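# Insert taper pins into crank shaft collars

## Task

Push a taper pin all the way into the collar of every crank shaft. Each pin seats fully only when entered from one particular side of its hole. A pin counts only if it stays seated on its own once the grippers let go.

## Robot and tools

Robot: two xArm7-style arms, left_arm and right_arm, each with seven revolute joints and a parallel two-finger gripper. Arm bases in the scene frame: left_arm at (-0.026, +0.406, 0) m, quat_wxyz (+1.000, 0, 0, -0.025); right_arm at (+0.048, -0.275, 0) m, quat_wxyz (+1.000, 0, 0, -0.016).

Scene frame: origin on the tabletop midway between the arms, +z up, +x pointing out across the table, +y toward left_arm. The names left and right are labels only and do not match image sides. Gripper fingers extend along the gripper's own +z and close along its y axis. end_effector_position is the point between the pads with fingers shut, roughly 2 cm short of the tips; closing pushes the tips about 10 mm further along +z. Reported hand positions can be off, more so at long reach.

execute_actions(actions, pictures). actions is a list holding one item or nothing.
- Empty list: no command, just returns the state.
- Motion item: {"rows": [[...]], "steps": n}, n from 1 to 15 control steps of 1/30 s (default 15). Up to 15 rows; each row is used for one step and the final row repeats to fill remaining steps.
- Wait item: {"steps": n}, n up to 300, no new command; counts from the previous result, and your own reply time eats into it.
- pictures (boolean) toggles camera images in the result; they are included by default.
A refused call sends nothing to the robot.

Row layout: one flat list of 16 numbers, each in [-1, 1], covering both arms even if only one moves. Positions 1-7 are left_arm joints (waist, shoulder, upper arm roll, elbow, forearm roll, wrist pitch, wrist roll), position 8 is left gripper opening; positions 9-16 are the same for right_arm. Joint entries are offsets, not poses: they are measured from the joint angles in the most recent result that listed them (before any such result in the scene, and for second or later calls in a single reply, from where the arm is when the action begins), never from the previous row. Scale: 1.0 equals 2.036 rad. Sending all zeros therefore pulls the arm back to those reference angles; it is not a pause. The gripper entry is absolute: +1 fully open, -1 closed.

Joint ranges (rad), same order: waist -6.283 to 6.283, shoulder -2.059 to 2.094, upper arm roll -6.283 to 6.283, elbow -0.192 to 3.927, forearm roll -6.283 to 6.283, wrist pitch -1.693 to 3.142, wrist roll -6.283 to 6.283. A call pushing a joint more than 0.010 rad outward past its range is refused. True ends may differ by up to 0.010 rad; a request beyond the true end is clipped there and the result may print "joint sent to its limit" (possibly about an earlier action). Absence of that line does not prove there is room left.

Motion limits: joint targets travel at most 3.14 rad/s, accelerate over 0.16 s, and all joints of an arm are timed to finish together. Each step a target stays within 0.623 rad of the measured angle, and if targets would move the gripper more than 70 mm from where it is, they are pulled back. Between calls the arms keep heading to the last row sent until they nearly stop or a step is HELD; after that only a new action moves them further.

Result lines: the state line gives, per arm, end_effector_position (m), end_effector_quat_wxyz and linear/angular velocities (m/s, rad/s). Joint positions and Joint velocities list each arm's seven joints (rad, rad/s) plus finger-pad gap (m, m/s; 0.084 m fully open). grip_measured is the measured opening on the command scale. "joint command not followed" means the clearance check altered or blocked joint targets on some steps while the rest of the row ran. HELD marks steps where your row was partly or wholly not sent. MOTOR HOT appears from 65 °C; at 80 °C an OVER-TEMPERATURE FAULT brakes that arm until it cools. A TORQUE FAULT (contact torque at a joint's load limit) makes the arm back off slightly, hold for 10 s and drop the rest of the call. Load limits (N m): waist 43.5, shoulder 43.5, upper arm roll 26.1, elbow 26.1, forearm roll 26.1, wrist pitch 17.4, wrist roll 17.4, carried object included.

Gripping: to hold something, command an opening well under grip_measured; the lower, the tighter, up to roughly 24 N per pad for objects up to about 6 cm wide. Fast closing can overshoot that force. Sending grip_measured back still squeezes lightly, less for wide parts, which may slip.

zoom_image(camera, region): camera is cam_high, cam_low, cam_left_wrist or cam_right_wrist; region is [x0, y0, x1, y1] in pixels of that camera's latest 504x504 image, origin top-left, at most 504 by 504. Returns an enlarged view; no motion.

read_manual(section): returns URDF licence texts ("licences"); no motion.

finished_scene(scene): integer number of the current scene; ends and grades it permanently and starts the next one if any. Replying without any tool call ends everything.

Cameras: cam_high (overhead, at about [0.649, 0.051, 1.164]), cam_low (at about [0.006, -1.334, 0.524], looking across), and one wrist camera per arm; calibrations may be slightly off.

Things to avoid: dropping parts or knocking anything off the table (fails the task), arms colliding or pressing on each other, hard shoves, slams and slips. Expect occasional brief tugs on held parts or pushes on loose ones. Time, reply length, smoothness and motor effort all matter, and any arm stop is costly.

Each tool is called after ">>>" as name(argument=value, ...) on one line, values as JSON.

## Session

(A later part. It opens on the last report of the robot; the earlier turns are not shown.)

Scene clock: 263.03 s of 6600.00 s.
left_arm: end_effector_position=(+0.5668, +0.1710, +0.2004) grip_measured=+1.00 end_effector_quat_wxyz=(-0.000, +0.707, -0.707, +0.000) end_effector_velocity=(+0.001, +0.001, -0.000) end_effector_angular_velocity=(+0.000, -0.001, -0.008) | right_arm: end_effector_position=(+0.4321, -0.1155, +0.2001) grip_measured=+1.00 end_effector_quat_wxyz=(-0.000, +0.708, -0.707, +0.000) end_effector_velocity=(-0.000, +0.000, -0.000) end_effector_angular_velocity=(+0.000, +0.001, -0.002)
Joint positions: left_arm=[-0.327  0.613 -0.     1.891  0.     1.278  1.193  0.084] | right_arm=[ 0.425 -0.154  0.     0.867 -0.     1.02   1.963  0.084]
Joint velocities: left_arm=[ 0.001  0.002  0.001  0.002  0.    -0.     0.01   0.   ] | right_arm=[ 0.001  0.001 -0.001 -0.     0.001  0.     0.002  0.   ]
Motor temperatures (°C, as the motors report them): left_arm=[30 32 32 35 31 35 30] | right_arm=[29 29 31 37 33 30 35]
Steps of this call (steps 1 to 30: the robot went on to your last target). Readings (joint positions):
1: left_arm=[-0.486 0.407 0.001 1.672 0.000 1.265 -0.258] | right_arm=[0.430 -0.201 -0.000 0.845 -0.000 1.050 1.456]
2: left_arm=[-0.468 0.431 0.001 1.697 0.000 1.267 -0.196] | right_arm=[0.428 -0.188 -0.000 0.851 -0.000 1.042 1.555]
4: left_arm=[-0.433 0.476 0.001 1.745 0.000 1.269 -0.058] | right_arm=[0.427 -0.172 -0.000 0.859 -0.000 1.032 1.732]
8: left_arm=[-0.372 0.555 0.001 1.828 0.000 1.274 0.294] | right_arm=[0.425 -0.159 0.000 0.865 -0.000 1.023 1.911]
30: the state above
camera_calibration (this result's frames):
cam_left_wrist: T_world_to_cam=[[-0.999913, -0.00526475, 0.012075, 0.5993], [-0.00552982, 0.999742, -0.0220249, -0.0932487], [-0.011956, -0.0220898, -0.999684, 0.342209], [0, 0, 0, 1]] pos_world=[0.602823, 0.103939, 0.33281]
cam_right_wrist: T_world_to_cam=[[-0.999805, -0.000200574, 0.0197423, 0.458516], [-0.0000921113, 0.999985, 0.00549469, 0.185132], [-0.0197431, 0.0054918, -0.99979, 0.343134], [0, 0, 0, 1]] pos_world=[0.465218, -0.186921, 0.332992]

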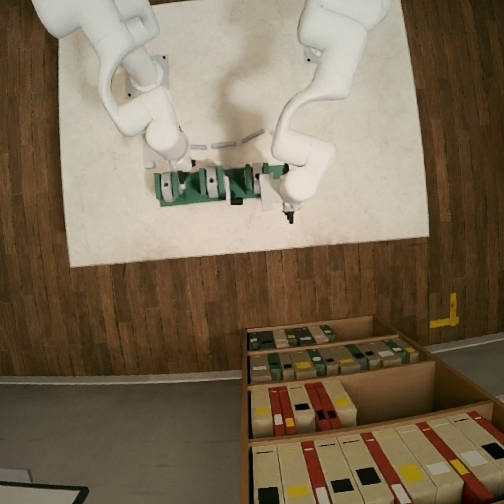

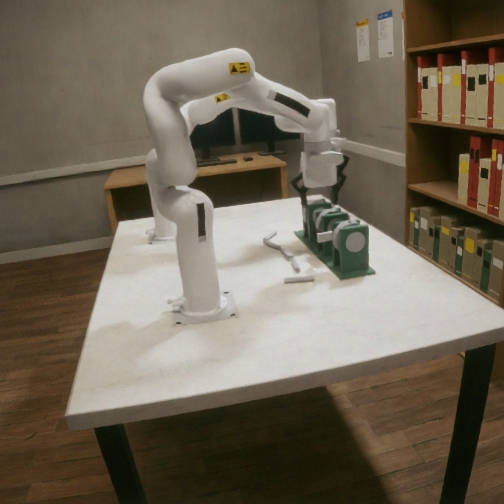

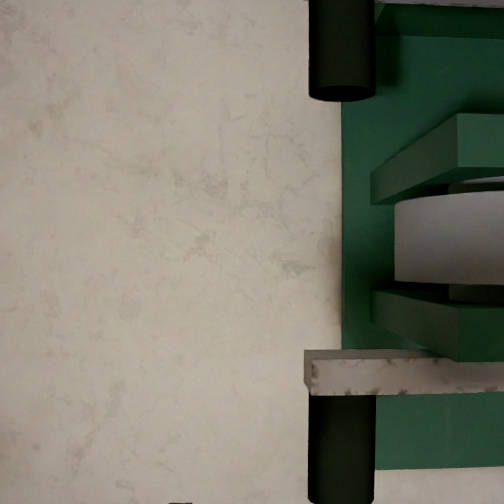

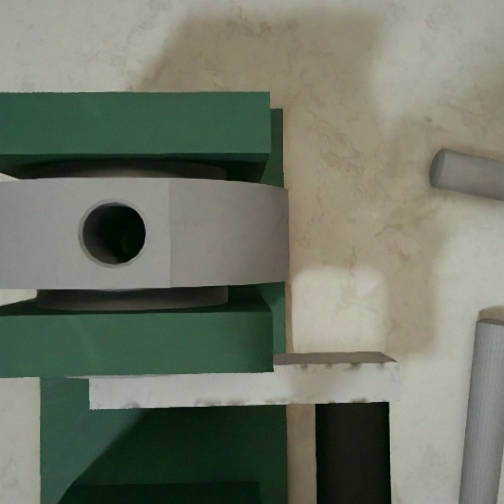

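>>> execute_actions(actions=[{"rows": [[0,0.0363,0,-0.0765,0,-0.1128,0,0.45, 0.006,0.0739,0,-0.0693,0,-0.1427,0.0064,0.45]], "steps": 15}], pictures=false)

>>> execute_actions(actions=[{"steps": 15}])

>>> zoom_image(camera="cam_low", region=[260, 150, 400, 290])

Scene clock: 300.80 s of 6600.00 s.
left_arm: end_effector_position=(+0.5683, +0.1703, +0.1092) grip_measured=+0.44 end_effector_quat_wxyz=(-0.001, +0.707, -0.707, +0.003) end_effector_velocity=(+0.010, -0.005, +0.010) end_effector_angular_velocity=(-0.019, -0.047, -0.001) | right_arm: end_effector_position=(+0.4291, -0.1114, +0.1073) grip_measured=+0.44 end_effector_quat_wxyz=(-0.001, +0.707, -0.707, +0.000) end_effector_velocity=(+0.005, +0.003, -0.007) end_effector_angular_velocity=(+0.012, -0.028, +0.001)
Joint positions: left_arm=[-0.327  0.683 -0.     1.74   0.     1.051  1.193  0.063] | right_arm=[ 0.437 -0.007 -0.     0.73  -0.     0.735  1.975  0.063]
Joint velocities: left_arm=[-0.001 -0.015 -0.001 -0.007  0.    -0.043 -0.    -0.   ] | right_arm=[ 0.002  0.015 -0.    -0.016 -0.    -0.061  0.002 -0.   ]
Motor temperatures (°C, as the motors report them): left_arm=[30 33 32 36 31 35 30] | right_arm=[29 29 31 37 33 30 35]
Steps of this call (steps 1 to 15: the robot went on to your last target; steps 16 to 90: nothing new was sent; then 34.27 s passed at rest; steps 91 to 105: all 15 steps of this action). Readings (joint positions):
91: left_arm=[-0.327 0.613 -0.000 1.891 0.000 1.277 1.194] | right_arm=[0.425 -0.154 0.000 0.867 -0.000 1.020 1.963]
92: left_arm=[-0.327 0.614 -0.000 1.888 0.000 1.270 1.194] | right_arm=[0.425 -0.152 -0.000 0.865 -0.000 1.013 1.963]
94: left_arm=[-0.327 0.624 -0.000 1.861 0.000 1.221 1.193] | right_arm=[0.427 -0.130 -0.000 0.845 -0.000 0.962 1.965]
98: left_arm=[-0.327 0.675 -0.000 1.764 0.000 1.100 1.193] | right_arm=[0.434 -0.040 0.000 0.758 -0.000 0.807 1.972]
105: the state above

Scene clock: 301.30 s of 6600.00 s.
left_arm: end_effector_position=(+0.5669, +0.1709, +0.1053) grip_measured=+0.44 end_effector_quat_wxyz=(-0.000, +0.707, -0.707, +0.000) end_effector_velocity=(-0.001, +0.000, -0.001) end_effector_angular_velocity=(+0.001, +0.002, -0.001) | right_arm: end_effector_position=(+0.4281, -0.1117, +0.1050) grip_measured=+0.44 end_effector_quat_wxyz=(+0.000, +0.707, -0.707, -0.000) end_effector_velocity=(-0.001, -0.000, -0.001) end_effector_angular_velocity=(-0.001, +0.004, +0.000)
Joint positions: left_arm=[-0.327  0.687 -0.     1.735  0.     1.048  1.193  0.063] | right_arm=[ 0.437 -0.004  0.     0.726 -0.     0.73   1.976  0.063]
Joint velocities: left_arm=[ 0.    -0.     0.    -0.002  0.     0.     0.001 -0.   ] | right_arm=[-0.001  0.003  0.001 -0.001  0.001  0.    -0.001 -0.   ]
Motor temperatures (°C, as the motors report them): left_arm=[30 33 32 36 31 35 30] | right_arm=[29 29 31 37 33 30 35]
Steps of this call (steps 1 to 15: the robot went on to your last target). Readings (joint positions):
1: left_arm=[-0.327 0.683 -0.000 1.740 0.000 1.050 1.193] | right_arm=[0.437 -0.006 -0.000 0.729 -0.000 0.733 1.975]
2: left_arm=[-0.327 0.684 -0.000 1.739 0.000 1.049 1.193] | right_arm=[0.437 -0.006 -0.000 0.728 -0.000 0.732 1.976]
4: left_arm=[-0.327 0.685 -0.000 1.737 0.000 1.049 1.193] | right_arm=[0.437 -0.005 0.000 0.727 -0.000 0.731 1.976]
8: left_arm=[-0.327 0.686 -0.000 1.736 0.000 1.048 1.193] | right_arm=[0.437 -0.004 0.000 0.726 -0.000 0.730 1.976]
15: the state above
All arms were judged still, so your last target was given up. Only a new action makes them travel on or press farther. Fingers that are still opening or closing keep moving.
camera_calibration (this result's frames):
cam_left_wrist: T_world_to_cam=[[-0.999916, -0.00525904, 0.0118305, 0.600619], [-0.0055202, 0.999739, -0.0221514, -0.0952592], [-0.0117109, -0.0222148, -0.999685, 0.247006], [0, 0, 0, 1]] pos_world=[0.602935, 0.10388, 0.237713]
cam_right_wrist: T_world_to_cam=[[-0.99979, 0.000613449, 0.020476, 0.456438], [0.000720407, 0.999986, 0.00521663, 0.181515], [-0.0204725, 0.00523028, -0.999777, 0.248167], [0, 0, 0, 1]] pos_world=[0.461292, -0.18309, 0.237819]

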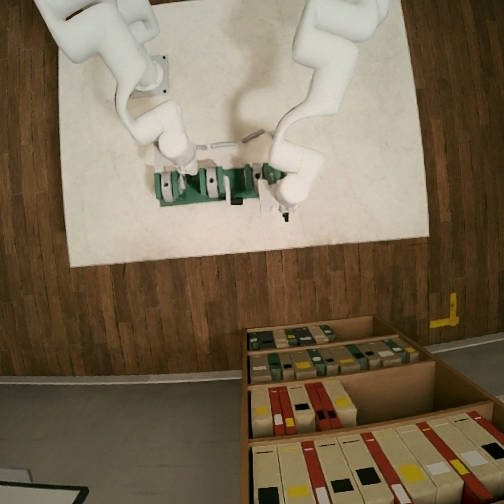

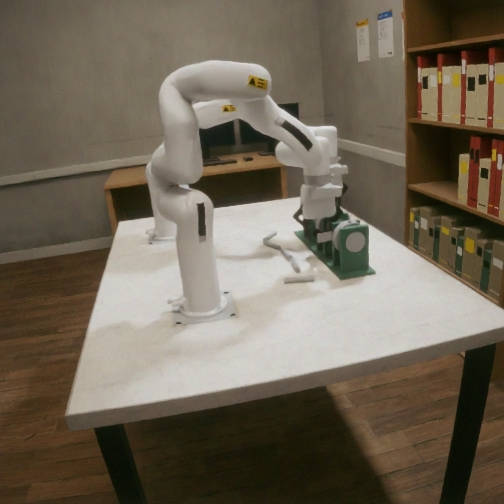

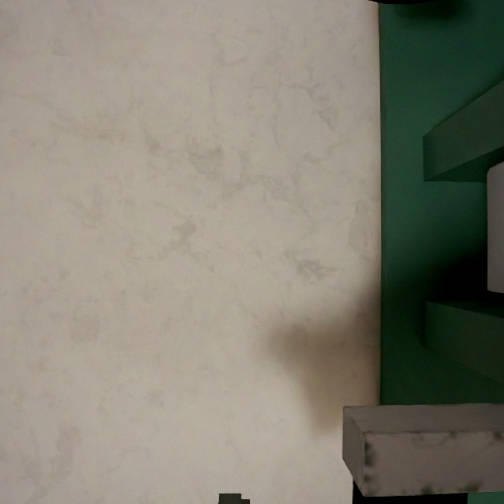

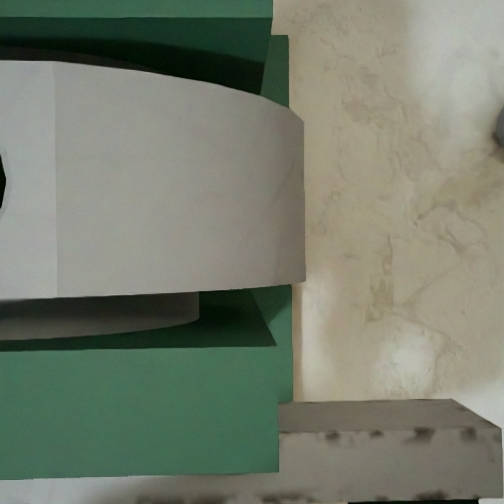

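Region (260, 150, 400, 290) of cam_low's 504x504 image, scaled by 3.600, with more detail than that image has.

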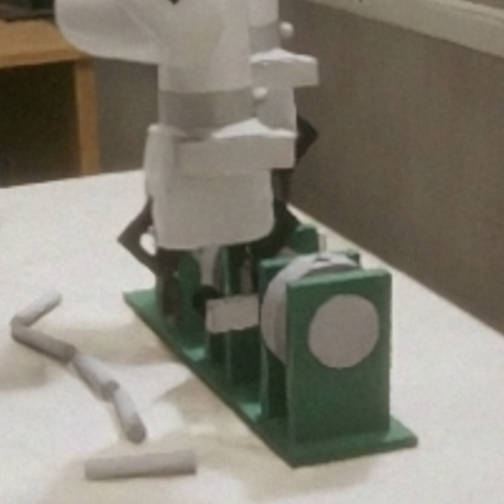

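>>> execute_actions(actions=[{"rows": [[0,0,0,0,0,0,0,0.2, 0,0,0,0,0,0,0,0.2],[0,0,0,0,0,0,0,0.0, 0,0,0,0,0,0,0,0.0],[0,0,0,0,0,0,0,-0.1, 0,0,0,0,0,0,0,-0.1],[0,0,0,0,0,0,0,-0.2, 0,0,0,0,0,0,0,-0.2],[0,0,0,0,0,0,0,-0.25, 0,0,0,0,0,0,0,-0.25],[0,0,0,0,0,0,0,-0.3, 0,0,0,0,0,0,0,-0.3],[0,0,0,0,0,0,0,-0.35, 0,0,0,0,0,0,0,-0.35],[0,0,0,0,0,0,0,-0.4, 0,0,0,0,0,0,0,-0.4],[0,0,0,0,0,0,0,-0.45, 0,0,0,0,0,0,0,-0.45],[0,0,0,0,0,0,0,-0.5, 0,0,0,0,0,0,0,-0.5],[0,0,0,0,0,0,0,-0.55, 0,0,0,0,0,0,0,-0.55],[0,0,0,0,0,0,0,-0.6, 0,0,0,0,0,0,0,-0.6]], "steps": 15}], pictures=false)

>>> execute_actions(actions=[{"steps": 10}])

>>> zoom_image(camera="cam_low", region=[260, 150, 400, 290])

Scene clock: 309.23 s of 6600.00 s.
left_arm: end_effector_position=(+0.5654, +0.1708, +0.1038) grip_measured=-0.47 end_effector_quat_wxyz=(+0.001, +0.707, -0.707, -0.002) end_effector_velocity=(+0.001, -0.000, +0.001) end_effector_angular_velocity=(-0.001, -0.003, +0.001) | right_arm: end_effector_position=(+0.4276, -0.1117, +0.1046) grip_measured=-0.47 end_effector_quat_wxyz=(+0.001, +0.708, -0.707, -0.000) end_effector_velocity=(+0.001, +0.001, +0.001) end_effector_angular_velocity=(+0.001, -0.003, -0.000)
Joint positions: left_arm=[-0.328  0.687 -0.001  1.733 -0.     1.05   1.193  0.024] | right_arm=[ 0.437 -0.004  0.     0.725 -0.     0.731  1.976  0.024]
Joint velocities: left_arm=[ 0.    -0.     0.     0.001 -0.    -0.001 -0.     0.   ] | right_arm=[-0.    -0.001  0.002  0.001 -0.    -0.001  0.002  0.   ]
Motor temperatures (°C, as the motors report them): left_arm=[30 33 32 36 31 35 30] | right_arm=[29 29 31 36 33 30 35]
Steps of this call (steps 1 to 90: nothing new was sent; then 4.43 s passed at rest; steps 91 to 105: all 15 steps of this action). Readings (joint positions):
91: left_arm=[-0.327 0.687 -0.000 1.735 0.000 1.048 1.193] | right_arm=[0.437 -0.004 0.000 0.726 -0.000 0.730 1.976]
92: left_arm=[-0.327 0.687 -0.000 1.735 0.000 1.048 1.193] | right_arm=[0.437 -0.004 0.000 0.726 -0.000 0.730 1.976]
94: left_arm=[-0.327 0.687 -0.000 1.735 0.000 1.048 1.193] | right_arm=[0.437 -0.004 0.000 0.726 -0.000 0.730 1.976]
98: left_arm=[-0.327 0.686 -0.001 1.735 -0.000 1.049 1.193] | right_arm=[0.437 -0.004 0.000 0.726 -0.000 0.730 1.976]
105: the state above

Scene clock: 309.57 s of 6600.00 s.
left_arm: end_effector_position=(+0.5657, +0.1708, +0.1041) grip_measured=-0.47 end_effector_quat_wxyz=(+0.001, +0.707, -0.707, -0.001) end_effector_velocity=(+0.001, +0.000, +0.000) end_effector_angular_velocity=(-0.000, -0.002, +0.000) | right_arm: end_effector_position=(+0.4277, -0.1117, +0.1047) grip_measured=-0.47 end_effector_quat_wxyz=(+0.001, +0.708, -0.707, -0.000) end_effector_velocity=(+0.001, -0.001, +0.000) end_effector_angular_velocity=(+0.001, -0.002, -0.004)
Joint positions: left_arm=[-0.328  0.687 -0.001  1.734 -0.     1.05   1.193  0.024] | right_arm=[ 0.437 -0.004  0.     0.725 -0.     0.73   1.976  0.024]
Joint velocities: left_arm=[ 0.    -0.     0.     0.001  0.001 -0.001 -0.     0.   ] | right_arm=[ 0.    -0.    -0.003  0.001 -0.    -0.001  0.002  0.   ]
Motor temperatures (°C, as the motors report them): left_arm=[30 33 32 36 31 35 30] | right_arm=[29 29 31 36 33 30 35]
Steps of this call (steps 1 to 10: the robot went on to your last target). Readings (joint positions):
1: left_arm=[-0.328 0.687 -0.001 1.733 -0.000 1.050 1.193] | right_arm=[0.437 -0.004 0.000 0.725 -0.000 0.731 1.976]
2: left_arm=[-0.328 0.687 -0.001 1.733 -0.000 1.050 1.193] | right_arm=[0.437 -0.004 0.000 0.725 -0.000 0.731 1.976]
4: left_arm=[-0.328 0.687 -0.001 1.733 -0.000 1.050 1.193] | right_arm=[0.437 -0.004 0.000 0.725 -0.000 0.730 1.976]
8: left_arm=[-0.328 0.687 -0.001 1.734 -0.000 1.050 1.193] | right_arm=[0.437 -0.004 0.000 0.725 -0.000 0.730 1.976]
10: the state above
camera_calibration (this result's frames):
cam_left_wrist: T_world_to_cam=[[-0.99987, -0.00458443, 0.0154596, 0.598949], [-0.00491072, 0.999765, -0.0211346, -0.0956411], [-0.015359, -0.0212078, -0.999657, 0.247672], [0, 0, 0, 1]] pos_world=[0.602206, 0.103617, 0.236306]
cam_right_wrist: T_world_to_cam=[[-0.999768, 0.000225644, 0.0215389, 0.455851], [0.000329392, 0.999988, 0.00481336, 0.181701], [-0.0215375, 0.00481934, -0.999756, 0.248267], [0, 0, 0, 1]] pos_world=[0.461033, -0.182998, 0.237513]

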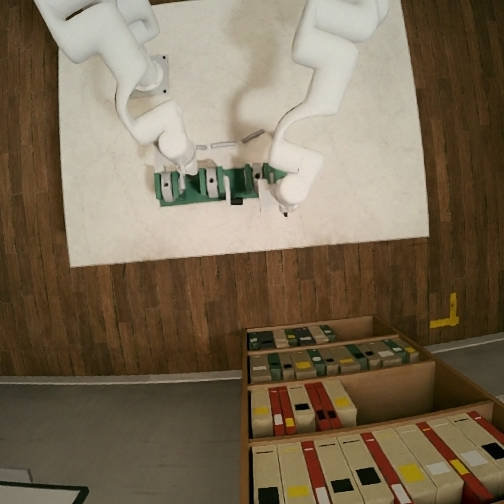

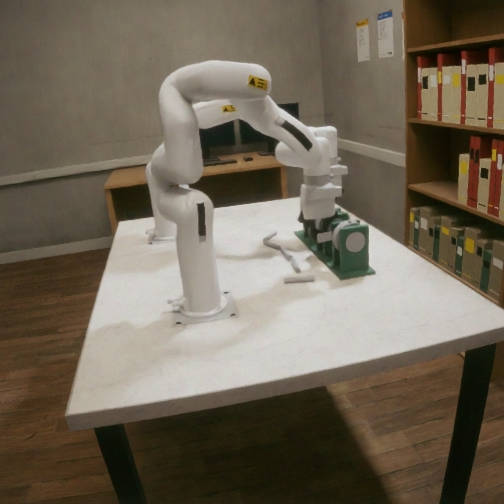

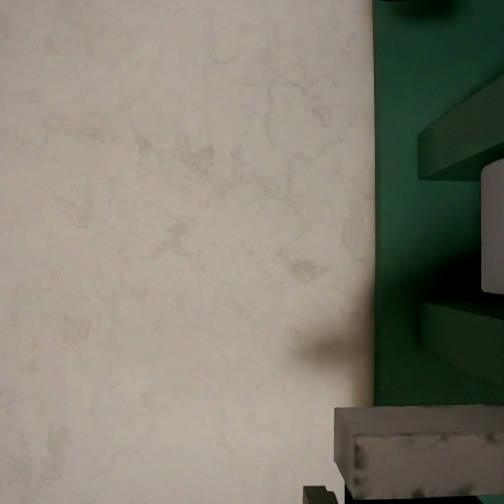

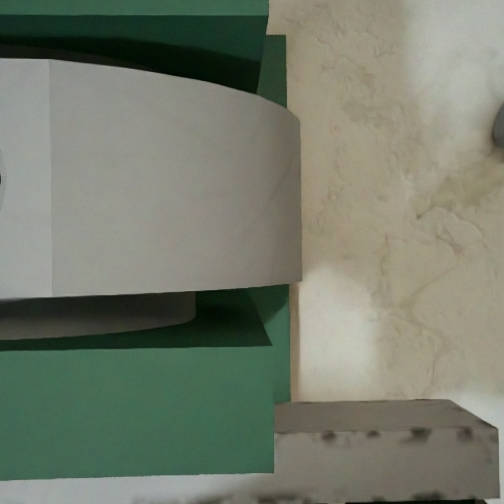

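Region (260, 150, 400, 290) of cam_low's 504x504 image, scaled by 3.600, with more detail than that image has.

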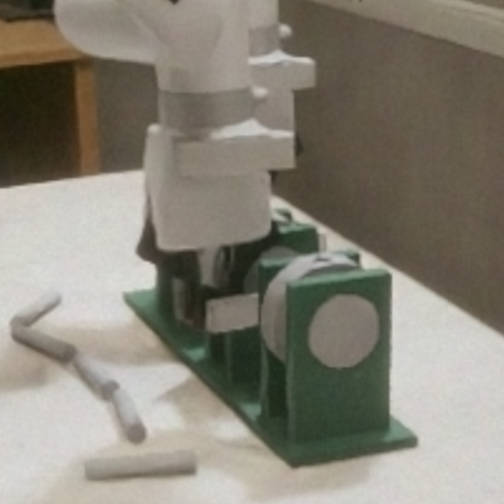

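>>> execute_actions(actions=[{"rows": [[-0.0003,-0.0102,0,0.0039,0,0.0141,-0.0003,-0.6, -0.0005,-0.0119,0,0.0098,0,0.0218,-0.0005,-0.6],[-0.0003,-0.0102,0,0.0039,0,0.0141,-0.0003,-0.6, -0.0005,-0.0119,0,0.0098,0,0.0218,-0.0005,-0.6],[-0.0003,-0.0102,0,0.0039,0,0.0141,-0.0003,-0.6, -0.0005,-0.0119,0,0.0098,0,0.0218,-0.0005,-0.6],[-0.0003,-0.0102,0,0.0039,0,0.0141,-0.0003,-0.6, -0.0005,-0.0119,0,0.0098,0,0.0218,-0.0005,-0.6],[-0.0003,-0.0102,0,0.0039,0,0.0141,-0.0003,-0.6, -0.0005,-0.0119,0,0.0098,0,0.0218,-0.0005,-0.6],[-0.0012,-0.0239,0,0.0015,0,0.0254,-0.0012,-0.6, -0.002,-0.0206,0,0.0229,0,0.0435,-0.002,-0.6],[-0.0012,-0.0239,0,0.0015,0,0.0254,-0.0012,-0.6, -0.002,-0.0206,0,0.0229,0,0.0435,-0.002,-0.6],[-0.0012,-0.0239,0,0.0015,0,0.0254,-0.0012,-0.6, -0.002,-0.0206,0,0.0229,0,0.0435,-0.002,-0.6],[-0.0012,-0.0239,0,0.0015,0,0.0254,-0.0012,-0.6, -0.002,-0.0206,0,0.0229,0,0.0435,-0.002,-0.6],[-0.0012,-0.0239,0,0.0015,0,0.0254,-0.0012,-0.6, -0.002,-0.0206,0,0.0229,0,0.0435,-0.002,-0.6],[-0.0027,-0.0404,0,-0.0069,0,0.0335,-0.0027,-0.6, -0.0038,-0.0254,0,0.0385,0,0.0635,-0.0039,-0.6]], "steps": 15}], pictures=false)

>>> execute_actions(actions=[{"steps": 10}])

>>> zoom_image(camera="cam_low", region=[260, 150, 400, 290])

Scene clock: 362.53 s of 6600.00 s.
left_arm: end_effector_position=(+0.5558, +0.1711, +0.1411) grip_measured=-0.47 end_effector_quat_wxyz=(+0.001, +0.707, -0.707, -0.002) end_effector_velocity=(-0.027, +0.001, +0.043) end_effector_angular_velocity=(+0.005, +0.017, -0.003) | right_arm: end_effector_position=(+0.4374, -0.1116, +0.1432) grip_measured=-0.47 end_effector_quat_wxyz=(-0.001, +0.707, -0.707, +0.001) end_effector_velocity=(+0.040, -0.000, +0.075) end_effector_angular_velocity=(+0.028, -0.073, -0.017)
Joint positions: left_arm=[-0.332  0.614 -0.001  1.723 -0.     1.114  1.188  0.024] | right_arm=[ 0.43  -0.053 -0.001  0.797 -0.     0.847  1.969  0.024]
Joint velocities: left_arm=[-0.012 -0.12  -0.002 -0.065 -0.001  0.072 -0.011 -0.   ] | right_arm=[-0.022 -0.065 -0.014  0.15  -0.004  0.137 -0.016 -0.   ]
Motor temperatures (°C, as the motors report them): left_arm=[30 34 33 41 32 39 30] | right_arm=[29 30 31 38 33 31 35]
Steps of this call (steps 1 to 15: the robot went on to your last target; steps 16 to 90: nothing new was sent; then 49.47 s passed at rest; steps 91 to 105: all 15 steps of this action). Readings (joint positions):
91: left_arm=[-0.327 0.686 -0.000 1.735 0.000 1.051 1.193] | right_arm=[0.437 -0.004 0.000 0.726 -0.000 0.731 1.976]
92: left_arm=[-0.327 0.684 -0.000 1.736 0.000 1.055 1.192] | right_arm=[0.437 -0.006 0.000 0.728 -0.000 0.736 1.975]
94: left_arm=[-0.328 0.674 -0.000 1.740 0.000 1.068 1.192] | right_arm=[0.436 -0.018 0.000 0.737 0.000 0.758 1.975]
98: left_arm=[-0.329 0.657 -0.000 1.739 -0.000 1.085 1.191] | right_arm=[0.435 -0.032 0.001 0.753 0.000 0.790 1.973]
105: the state above

Scene clock: 362.87 s of 6600.00 s.
left_arm: end_effector_position=(+0.5542, +0.1712, +0.1439) grip_measured=-0.47 end_effector_quat_wxyz=(+0.002, +0.707, -0.707, -0.002) end_effector_velocity=(-0.000, +0.000, +0.003) end_effector_angular_velocity=(-0.000, -0.001, -0.001) | right_arm: end_effector_position=(+0.4387, -0.1116, +0.1463) grip_measured=-0.47 end_effector_quat_wxyz=(-0.001, +0.707, -0.707, +0.001) end_effector_velocity=(-0.002, -0.001, -0.001) end_effector_angular_velocity=(-0.003, +0.006, +0.003)
Joint positions: left_arm=[-0.333  0.606 -0.001  1.719 -0.     1.118  1.187  0.024] | right_arm=[ 0.428 -0.055 -0.001  0.805 -0.001  0.857  1.968  0.024]
Joint velocities: left_arm=[-0.    -0.005 -0.    -0.001  0.     0.003  0.     0.   ] | right_arm=[-0.     0.     0.001 -0.001 -0.     0.005 -0.002 -0.   ]
Motor temperatures (°C, as the motors report them): left_arm=[30 34 33 41 32 39 30] | right_arm=[29 30 31 38 33 31 35]
Steps of this call (steps 1 to 10: the robot went on to your last target). Readings (joint positions):
1: left_arm=[-0.333 0.611 -0.001 1.721 -0.000 1.115 1.188] | right_arm=[0.429 -0.055 -0.001 0.800 -0.001 0.850 1.968]
2: left_arm=[-0.333 0.610 -0.001 1.720 -0.000 1.116 1.187] | right_arm=[0.429 -0.055 -0.002 0.803 -0.001 0.853 1.968]
4: left_arm=[-0.333 0.608 -0.001 1.719 -0.000 1.117 1.187] | right_arm=[0.429 -0.055 -0.001 0.804 -0.001 0.855 1.968]
8: left_arm=[-0.333 0.607 -0.001 1.719 -0.000 1.118 1.187] | right_arm=[0.428 -0.055 -0.001 0.805 -0.001 0.856 1.968]
10: the state above
camera_calibration (this result's frames):
cam_left_wrist: T_world_to_cam=[[-0.99983, -0.00407004, 0.0179828, 0.586347], [-0.0044374, 0.999781, -0.0204359, -0.0956554], [-0.0178957, -0.0205122, -0.999629, 0.288517], [0, 0, 0, 1]] pos_world=[0.590986, 0.103939, 0.275911]
cam_right_wrist: T_world_to_cam=[[-0.999848, 0.00172717, 0.0173622, 0.466805], [0.00183478, 0.999979, 0.00618395, 0.180527], [-0.0173512, 0.00621486, -0.99983, 0.288442], [0, 0, 0, 1]] pos_world=[0.471408, -0.183122, 0.279172]

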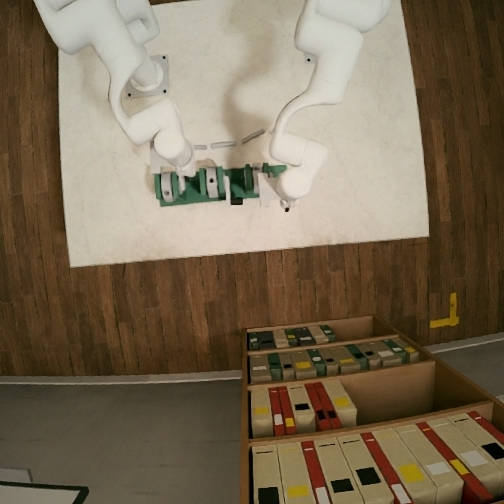

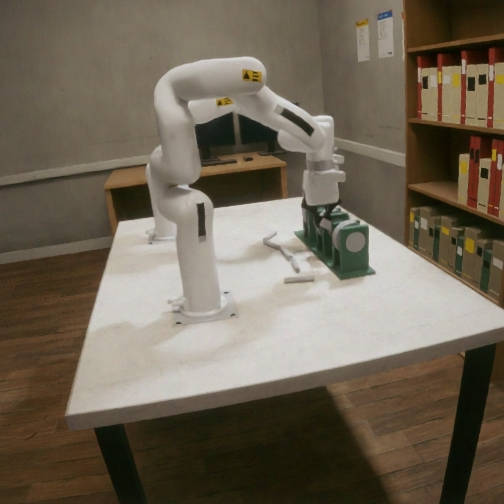

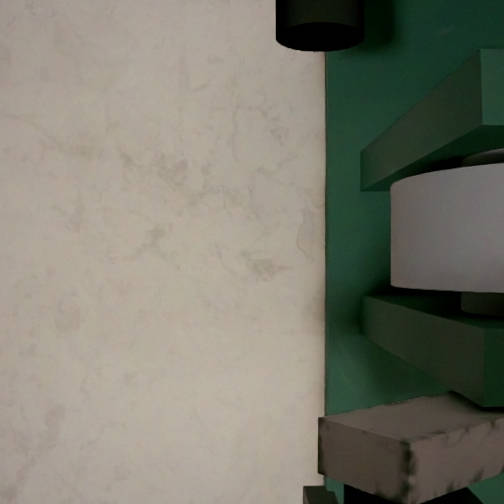

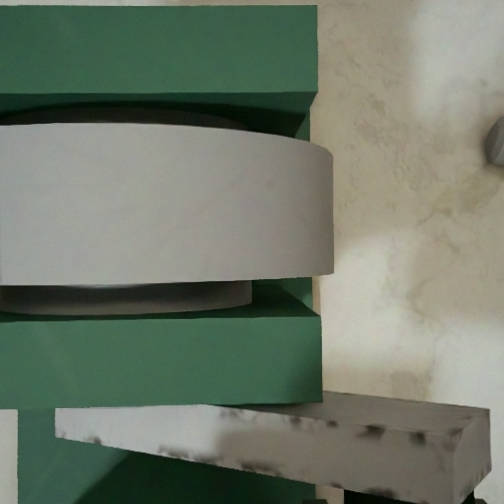

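Region (260, 150, 400, 290) of cam_low's 504x504 image, scaled by 3.600, with more detail than that image has.

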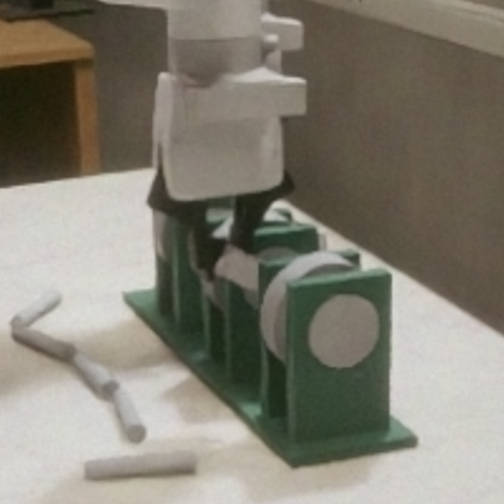

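>>> execute_actions(actions=[{"rows": [[-0.0018,-0.013,0,-0.0083,0,0.0035,-0.0016,-0.6, -0.0022,0.0013,0,0.0146,0,0.014,-0.0025,-0.6],[-0.0018,-0.013,0,-0.0083,0,0.0035,-0.0016,-0.6, -0.0022,0.0013,0,0.0146,0,0.014,-0.0025,-0.6],[-0.0036,-0.026,0,-0.0166,0,0.007,-0.0032,-0.6, -0.0044,0.0027,0,0.0293,0,0.028,-0.005,-0.6],[-0.0036,-0.026,0,-0.0166,0,0.007,-0.0032,-0.6, -0.0044,0.0027,0,0.0293,0,0.028,-0.005,-0.6],[-0.0036,-0.026,0,-0.0166,0,0.007,-0.0032,-0.6, -0.0044,0.0027,0,0.0293,0,0.028,-0.005,-0.6],[-0.0059,-0.0407,0,-0.0308,0,0.0074,-0.0055,-0.55, -0.0075,0.0093,0,0.0459,0,0.038,-0.008,-0.55],[-0.0059,-0.0407,0,-0.0308,0,0.0074,-0.0055,-0.55, -0.0075,0.0093,0,0.0459,0,0.038,-0.008,-0.55],[-0.0059,-0.0407,0,-0.0308,0,0.0074,-0.0055,-0.55, -0.0075,0.0093,0,0.0459,0,0.038,-0.008,-0.55],[-0.0082,-0.0554,0,-0.0451,0,0.0078,-0.0078,-0.55, -0.0105,0.0159,0,0.0625,0,0.0481,-0.0111,-0.55],[-0.0082,-0.0554,0,-0.0451,0,0.0078,-0.0078,-0.55, -0.0105,0.0159,0,0.0625,0,0.0481,-0.0111,-0.55],[-0.0082,-0.0554,0,-0.0451,0,0.0078,-0.0078,-0.55, -0.0105,0.0159,0,0.0625,0,0.0481,-0.0111,-0.55],[-0.011,-0.07,0,-0.064,0,0.004,-0.0105,-0.55, -0.0138,0.0268,0,0.0789,0,0.0536,-0.0144,-0.55],[-0.011,-0.07,0,-0.064,0,0.004,-0.0105,-0.55, -0.0138,0.0268,0,0.0789,0,0.0536,-0.0144,-0.55],[-0.0137,-0.0851,0,-0.0831,0,-0.0004,-0.0133,-0.55, -0.0171,0.0377,0,0.0953,0,0.0591,-0.0177,-0.55]], "steps": 15}], pictures=false)

>>> execute_actions(actions=[{"steps": 10}])

>>> zoom_image(camera="cam_low", region=[260, 150, 400, 290])

Scene clock: 405.87 s of 6600.00 s.
left_arm: end_effector_position=(+0.5240, +0.1714, +0.1729) grip_measured=-0.47 end_effector_quat_wxyz=(+0.001, +0.707, -0.707, -0.001) end_effector_velocity=(-0.110, +0.000, +0.048) end_effector_angular_velocity=(-0.008, -0.022, +0.005) | right_arm: end_effector_position=(+0.4674, -0.1112, +0.1747) grip_measured=-0.47 end_effector_quat_wxyz=(+0.003, +0.708, -0.706, -0.001) end_effector_velocity=(+0.127, +0.000, +0.058) end_effector_angular_velocity=(+0.009, -0.025, -0.006)
Joint positions: left_arm=[-0.353  0.475 -0.     1.597  0.     1.125  1.167  0.024] | right_arm=[ 0.403 -0.006  0.     0.952 -0.     0.965  1.94   0.024]
Joint velocities: left_arm=[-0.075 -0.424  0.003 -0.513 -0.001 -0.113 -0.077 -0.   ] | right_arm=[-0.097  0.281 -0.004  0.498 -0.002  0.191 -0.094  0.   ]
Motor temperatures (°C, as the motors report them): left_arm=[30 35 33 44 32 39 30] | right_arm=[29 30 31 36 33 31 35]
Steps of this call (steps 1 to 30: the robot went on to your last target; steps 31 to 90: nothing new was sent; then 39.50 s passed at rest; steps 91 to 105: all 15 steps of this action). Readings (joint positions):
91: left_arm=[-0.333 0.605 -0.001 1.718 -0.000 1.119 1.187] | right_arm=[0.429 -0.055 0.000 0.804 -0.000 0.860 1.968]
92: left_arm=[-0.334 0.601 -0.001 1.714 -0.000 1.119 1.186] | right_arm=[0.429 -0.054 0.001 0.808 0.000 0.866 1.967]
94: left_arm=[-0.336 0.584 -0.001 1.703 -0.000 1.124 1.184] | right_arm=[0.426 -0.051 0.001 0.826 0.000 0.885 1.963]
98: left_arm=[-0.341 0.546 -0.000 1.672 -0.000 1.131 1.179] | right_arm=[0.419 -0.043 0.000 0.870 -0.000 0.919 1.956]
105: the state above

Scene clock: 406.20 s of 6600.00 s.
left_arm: end_effector_position=(+0.5126, +0.1713, +0.1767) grip_measured=-0.47 end_effector_quat_wxyz=(+0.001, +0.707, -0.707, -0.002) end_effector_velocity=(-0.003, -0.000, +0.000) end_effector_angular_velocity=(+0.001, +0.005, +0.000) | right_arm: end_effector_position=(+0.4797, -0.1113, +0.1793) grip_measured=-0.47 end_effector_quat_wxyz=(+0.001, +0.708, -0.707, -0.000) end_effector_velocity=(+0.005, -0.000, +0.001) end_effector_angular_velocity=(+0.001, -0.005, -0.001)
Joint positions: left_arm=[-0.36   0.436 -0.001  1.548 -0.     1.116  1.16   0.024] | right_arm=[ 0.394  0.021 -0.     0.997 -0.     0.978  1.932  0.024]
Joint velocities: left_arm=[-0.002 -0.007 -0.001 -0.008 -0.001  0.003 -0.002 -0.   ] | right_arm=[-0.003  0.009 -0.001  0.012 -0.001 -0.002 -0.003 -0.   ]
Motor temperatures (°C, as the motors report them): left_arm=[30 35 33 44 32 39 30] | right_arm=[29 30 31 36 33 31 35]
Steps of this call (steps 1 to 10: the robot went on to your last target). Readings (joint positions):
1: left_arm=[-0.355 0.462 -0.000 1.581 0.000 1.122 1.165] | right_arm=[0.400 0.003 -0.000 0.968 -0.000 0.969 1.938]
2: left_arm=[-0.357 0.452 -0.000 1.569 0.000 1.120 1.163] | right_arm=[0.398 0.010 -0.001 0.979 -0.000 0.972 1.936]
4: left_arm=[-0.359 0.442 -0.000 1.556 0.000 1.118 1.161] | right_arm=[0.396 0.017 -0.000 0.989 -0.000 0.976 1.933]
8: left_arm=[-0.360 0.436 -0.000 1.549 -0.000 1.116 1.160] | right_arm=[0.395 0.021 -0.000 0.996 -0.000 0.978 1.932]
10: the state above
camera_calibration (this result's frames):
cam_left_wrist: T_world_to_cam=[[-0.999862, -0.00428384, 0.0160737, 0.544508], [-0.00461151, 0.999781, -0.0204041, -0.095169], [-0.0159828, -0.0204754, -0.999663, 0.319591], [0, 0, 0, 1]] pos_world=[0.549102, 0.104025, 0.308789]
cam_right_wrist: T_world_to_cam=[[-0.999762, -0.00023833, 0.0218235, 0.506075], [-0.000141471, 0.99999, 0.00443976, 0.181215], [-0.0218243, 0.00443561, -0.999752, 0.324106], [0, 0, 0, 1]] pos_world=[0.513053, -0.18253, 0.312177]

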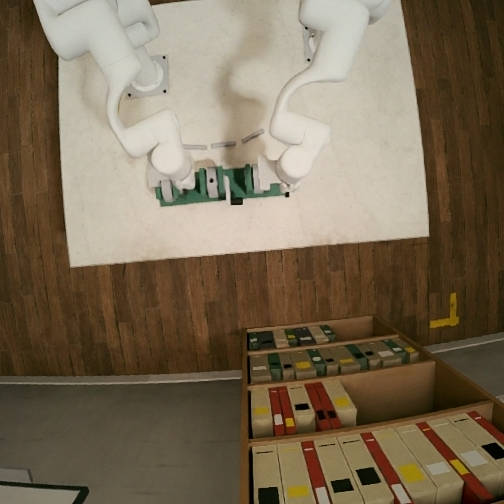

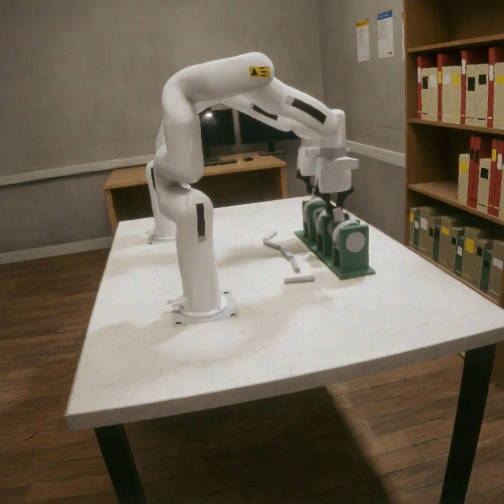

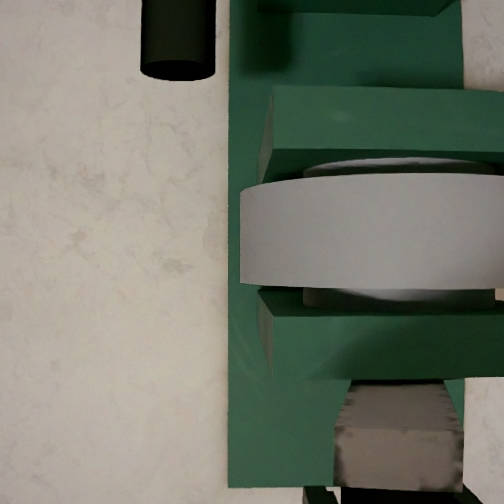

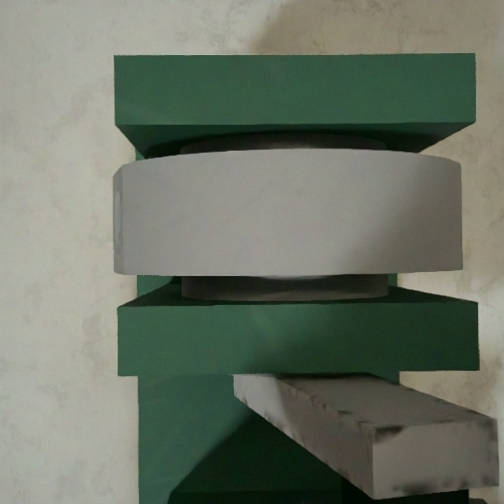

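Region (260, 150, 400, 290) of cam_low's 504x504 image, scaled by 3.600, with more detail than that image has.

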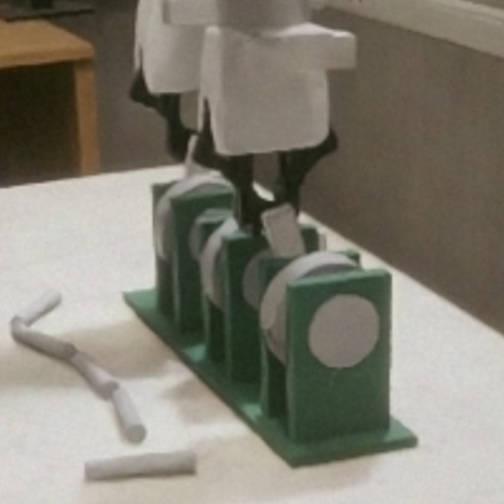

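>>> execute_actions(actions=[{"rows": [[-0.0022,-0.01,0,-0.0133,0,-0.004,-0.0021,-0.55, -0.0024,0.0089,0,0.0114,0,0.0022,-0.0022,-0.55],[-0.0022,-0.01,0,-0.0133,0,-0.004,-0.0021,-0.55, -0.0024,0.0089,0,0.0114,0,0.0022,-0.0022,-0.55],[-0.0022,-0.01,0,-0.0133,0,-0.004,-0.0021,-0.55, -0.0024,0.0089,0,0.0114,0,0.0022,-0.0022,-0.55],[-0.0045,-0.02,0,-0.0267,0,-0.008,-0.0042,-0.55, -0.0047,0.0177,0,0.0227,0,0.0043,-0.0045,-0.55],[-0.0045,-0.02,0,-0.0267,0,-0.008,-0.0042,-0.55, -0.0047,0.0177,0,0.0227,0,0.0043,-0.0045,-0.55],[-0.0045,-0.02,0,-0.0267,0,-0.008,-0.0042,-0.55, -0.0047,0.0177,0,0.0227,0,0.0043,-0.0045,-0.55],[-0.0067,-0.0302,0,-0.04,0,-0.0118,-0.0063,-0.55, -0.0071,0.0266,0,0.0341,0,0.0065,-0.0067,-0.55]], "steps": 15}], pictures=false)

>>> execute_actions(actions=[{"steps": 10}])

>>> zoom_image(camera="cam_low", region=[260, 150, 400, 290])

Scene clock: 420.03 s of 6600.00 s.
left_arm: end_effector_position=(+0.4949, +0.1708, +0.1786) grip_measured=-0.47 end_effector_quat_wxyz=(+0.000, +0.707, -0.707, -0.001) end_effector_velocity=(-0.003, -0.000, -0.000) end_effector_angular_velocity=(-0.001, -0.000, -0.000) | right_arm: end_effector_position=(+0.4989, -0.1114, +0.1815) grip_measured=-0.47 end_effector_quat_wxyz=(-0.000, +0.707, -0.707, +0.000) end_effector_velocity=(+0.004, +0.001, +0.000) end_effector_angular_velocity=(+0.001, -0.001, +0.003)
Joint positions: left_arm=[-0.374  0.378 -0.     1.467 -0.     1.092  1.148  0.023] | right_arm=[ 0.38   0.073 -0.001  1.065 -0.     0.991  1.919  0.024]
Joint velocities: left_arm=[-0.003 -0.01   0.    -0.016 -0.    -0.006 -0.002 -0.   ] | right_arm=[-0.002  0.013  0.001  0.016  0.     0.001 -0.004  0.   ]
Motor temperatures (°C, as the motors report them): left_arm=[30 36 33 45 32 38 30] | right_arm=[29 30 31 39 33 31 35]
Steps of this call (steps 1 to 30: the robot went on to your last target; steps 31 to 90: nothing new was sent; then 10.33 s passed at rest; steps 91 to 105: all 15 steps of this action). Readings (joint positions):
91: left_arm=[-0.361 0.434 -0.001 1.547 -0.000 1.117 1.160] | right_arm=[0.394 0.022 -0.001 0.999 -0.001 0.977 1.931]
92: left_arm=[-0.362 0.432 -0.001 1.542 -0.000 1.114 1.159] | right_arm=[0.393 0.026 -0.001 1.003 -0.001 0.979 1.931]
94: left_arm=[-0.364 0.422 -0.001 1.530 -0.000 1.111 1.157] | right_arm=[0.391 0.033 -0.001 1.015 -0.001 0.981 1.929]
98: left_arm=[-0.369 0.398 -0.000 1.496 0.000 1.100 1.152] | right_arm=[0.385 0.055 -0.001 1.043 -0.001 0.987 1.923]
105: the state above

Scene clock: 420.37 s of 6600.00 s.
left_arm: end_effector_position=(+0.4946, +0.1708, +0.1785) grip_measured=-0.47 end_effector_quat_wxyz=(+0.001, +0.707, -0.707, -0.001) end_effector_velocity=(+0.000, -0.000, +0.001) end_effector_angular_velocity=(-0.001, -0.001, -0.001) | right_arm: end_effector_position=(+0.4993, -0.1114, +0.1814) grip_measured=-0.47 end_effector_quat_wxyz=(-0.000, +0.707, -0.707, +0.000) end_effector_velocity=(-0.000, -0.001, -0.002) end_effector_angular_velocity=(-0.002, +0.004, +0.000)
Joint positions: left_arm=[-0.374  0.377 -0.     1.467 -0.     1.092  1.147  0.023] | right_arm=[ 0.38   0.075 -0.001  1.067 -0.     0.991  1.918  0.024]
Joint velocities: left_arm=[-0.    -0.    -0.     0.001 -0.     0.     0.    -0.   ] | right_arm=[-0.001  0.004  0.     0.001 -0.     0.001 -0.001  0.   ]
Motor temperatures (°C, as the motors report them): left_arm=[30 36 33 45 32 38 30] | right_arm=[29 30 31 39 33 31 35]
Steps of this call (steps 1 to 10: the robot went on to your last target). Readings (joint positions):
1: left_arm=[-0.374 0.377 -0.000 1.467 -0.000 1.092 1.148] | right_arm=[0.380 0.074 -0.001 1.066 -0.000 0.991 1.918]
2: left_arm=[-0.374 0.377 -0.000 1.467 -0.000 1.092 1.147] | right_arm=[0.380 0.074 -0.001 1.066 -0.000 0.991 1.918]
4: left_arm=[-0.374 0.377 -0.000 1.467 -0.000 1.092 1.147] | right_arm=[0.380 0.074 -0.001 1.066 -0.000 0.991 1.918]
8: left_arm=[-0.374 0.377 -0.000 1.467 -0.000 1.092 1.147] | right_arm=[0.380 0.075 -0.001 1.067 -0.000 0.991 1.918]
10: the state above
camera_calibration (this result's frames):
cam_left_wrist: T_world_to_cam=[[-0.999881, -0.00364122, 0.0149736, 0.526582], [-0.00395154, 0.999777, -0.0207472, -0.0949577], [-0.0148947, -0.0208039, -0.999673, 0.320673], [0, 0, 0, 1]] pos_world=[0.53092, 0.103525, 0.310714]
cam_right_wrist: T_world_to_cam=[[-0.999824, 0.000711461, 0.0187731, 0.526355], [0.000814723, 0.999985, 0.00549344, 0.180606], [-0.0187689, 0.00550776, -0.999809, 0.325193], [0, 0, 0, 1]] pos_world=[0.532219, -0.182769, 0.314258]

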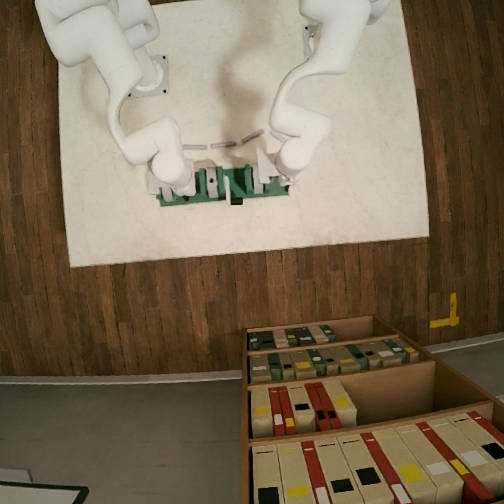

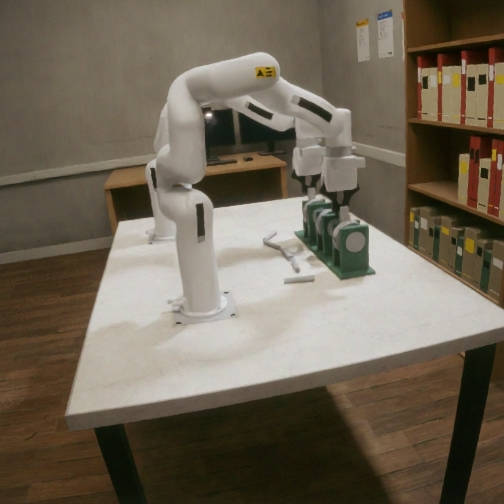

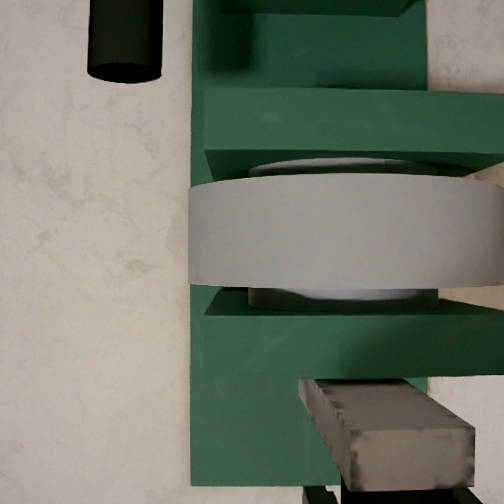

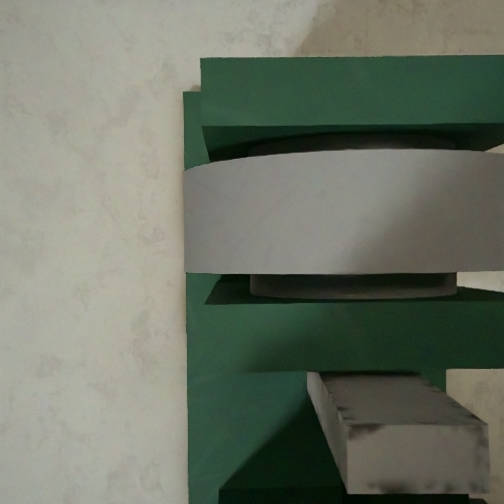

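Region (260, 150, 400, 290) of cam_low's 504x504 image, scaled by 3.600, with more detail than that image has.

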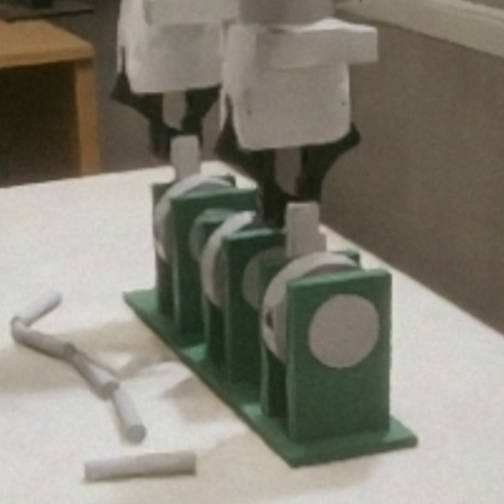

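>>> execute_actions(actions=[{"rows": [[0,0,0,0,0,0,0,-0.2, 0,0,0,0,0,0,0,-0.2],[0,0,0,0,0,0,0,0.1, 0,0,0,0,0,0,0,0.1],[0,0,0,0,0,0,0,0.3, 0,0,0,0,0,0,0,0.3],[0,0,0,0,0,0,0,0.3, 0,0,0,0,0,0,0,0.3],[0,0,0,0,0,0,0,0.3, 0,0,0,0,0,0,0,0.3],[0,0,0,0,0,0,0,0.3, 0,0,0,0,0,0,0,0.3],[-0.0,-0.022,0,0.0401,0,0.0622,0,0.3, 0,-0.0289,0,0.0391,0,0.0681,0,0.3]], "steps": 15}], pictures=false)

Scene clock: 454.17 s of 6600.00 s.
left_arm: end_effector_position=(+0.4946, +0.1707, +0.2311) grip_measured=+0.29 end_effector_quat_wxyz=(-0.002, +0.707, -0.708, +0.005) end_effector_velocity=(-0.026, +0.011, -0.001) end_effector_angular_velocity=(+0.047, +0.105, +0.001) | right_arm: end_effector_position=(+0.4987, -0.1115, +0.2315) grip_measured=+0.29 end_effector_quat_wxyz=(-0.005, +0.707, -0.707, +0.003) end_effector_velocity=(-0.030, -0.011, +0.006) end_effector_angular_velocity=(-0.039, +0.108, -0.001)
Joint positions: left_arm=[-0.374  0.329 -0.     1.548  0.     1.207  1.147  0.056] | right_arm=[ 0.38   0.017 -0.001  1.144 -0.     1.116  1.918  0.056]
Joint velocities: left_arm=[-0.    -0.002 -0.     0.02  -0.     0.137 -0.001 -0.   ] | right_arm=[ 0.001 -0.023 -0.002  0.018  0.     0.156  0.    -0.   ]
Motor temperatures (°C, as the motors report them): left_arm=[30 36 33 45 32 37 30] | right_arm=[29 30 31 38 33 31 35]
Steps of this call (steps 1 to 15: the robot went on to your last target; steps 16 to 90: nothing new was sent; then 30.30 s passed at rest; steps 91 to 105: all 15 steps of this action). Readings (joint positions):
91: left_arm=[-0.374 0.377 -0.000 1.467 0.000 1.092 1.147] | right_arm=[0.380 0.075 -0.000 1.066 -0.000 0.990 1.918]
92: left_arm=[-0.374 0.373 -0.000 1.473 0.000 1.091 1.147] | right_arm=[0.380 0.076 0.001 1.067 0.000 0.990 1.918]
94: left_arm=[-0.374 0.367 -0.000 1.480 0.000 1.090 1.147] | right_arm=[0.381 0.075 0.002 1.068 0.000 0.990 1.918]
98: left_arm=[-0.374 0.371 -0.000 1.475 0.000 1.099 1.147] | right_arm=[0.380 0.073 0.000 1.070 -0.000 0.998 1.918]
105: the state above


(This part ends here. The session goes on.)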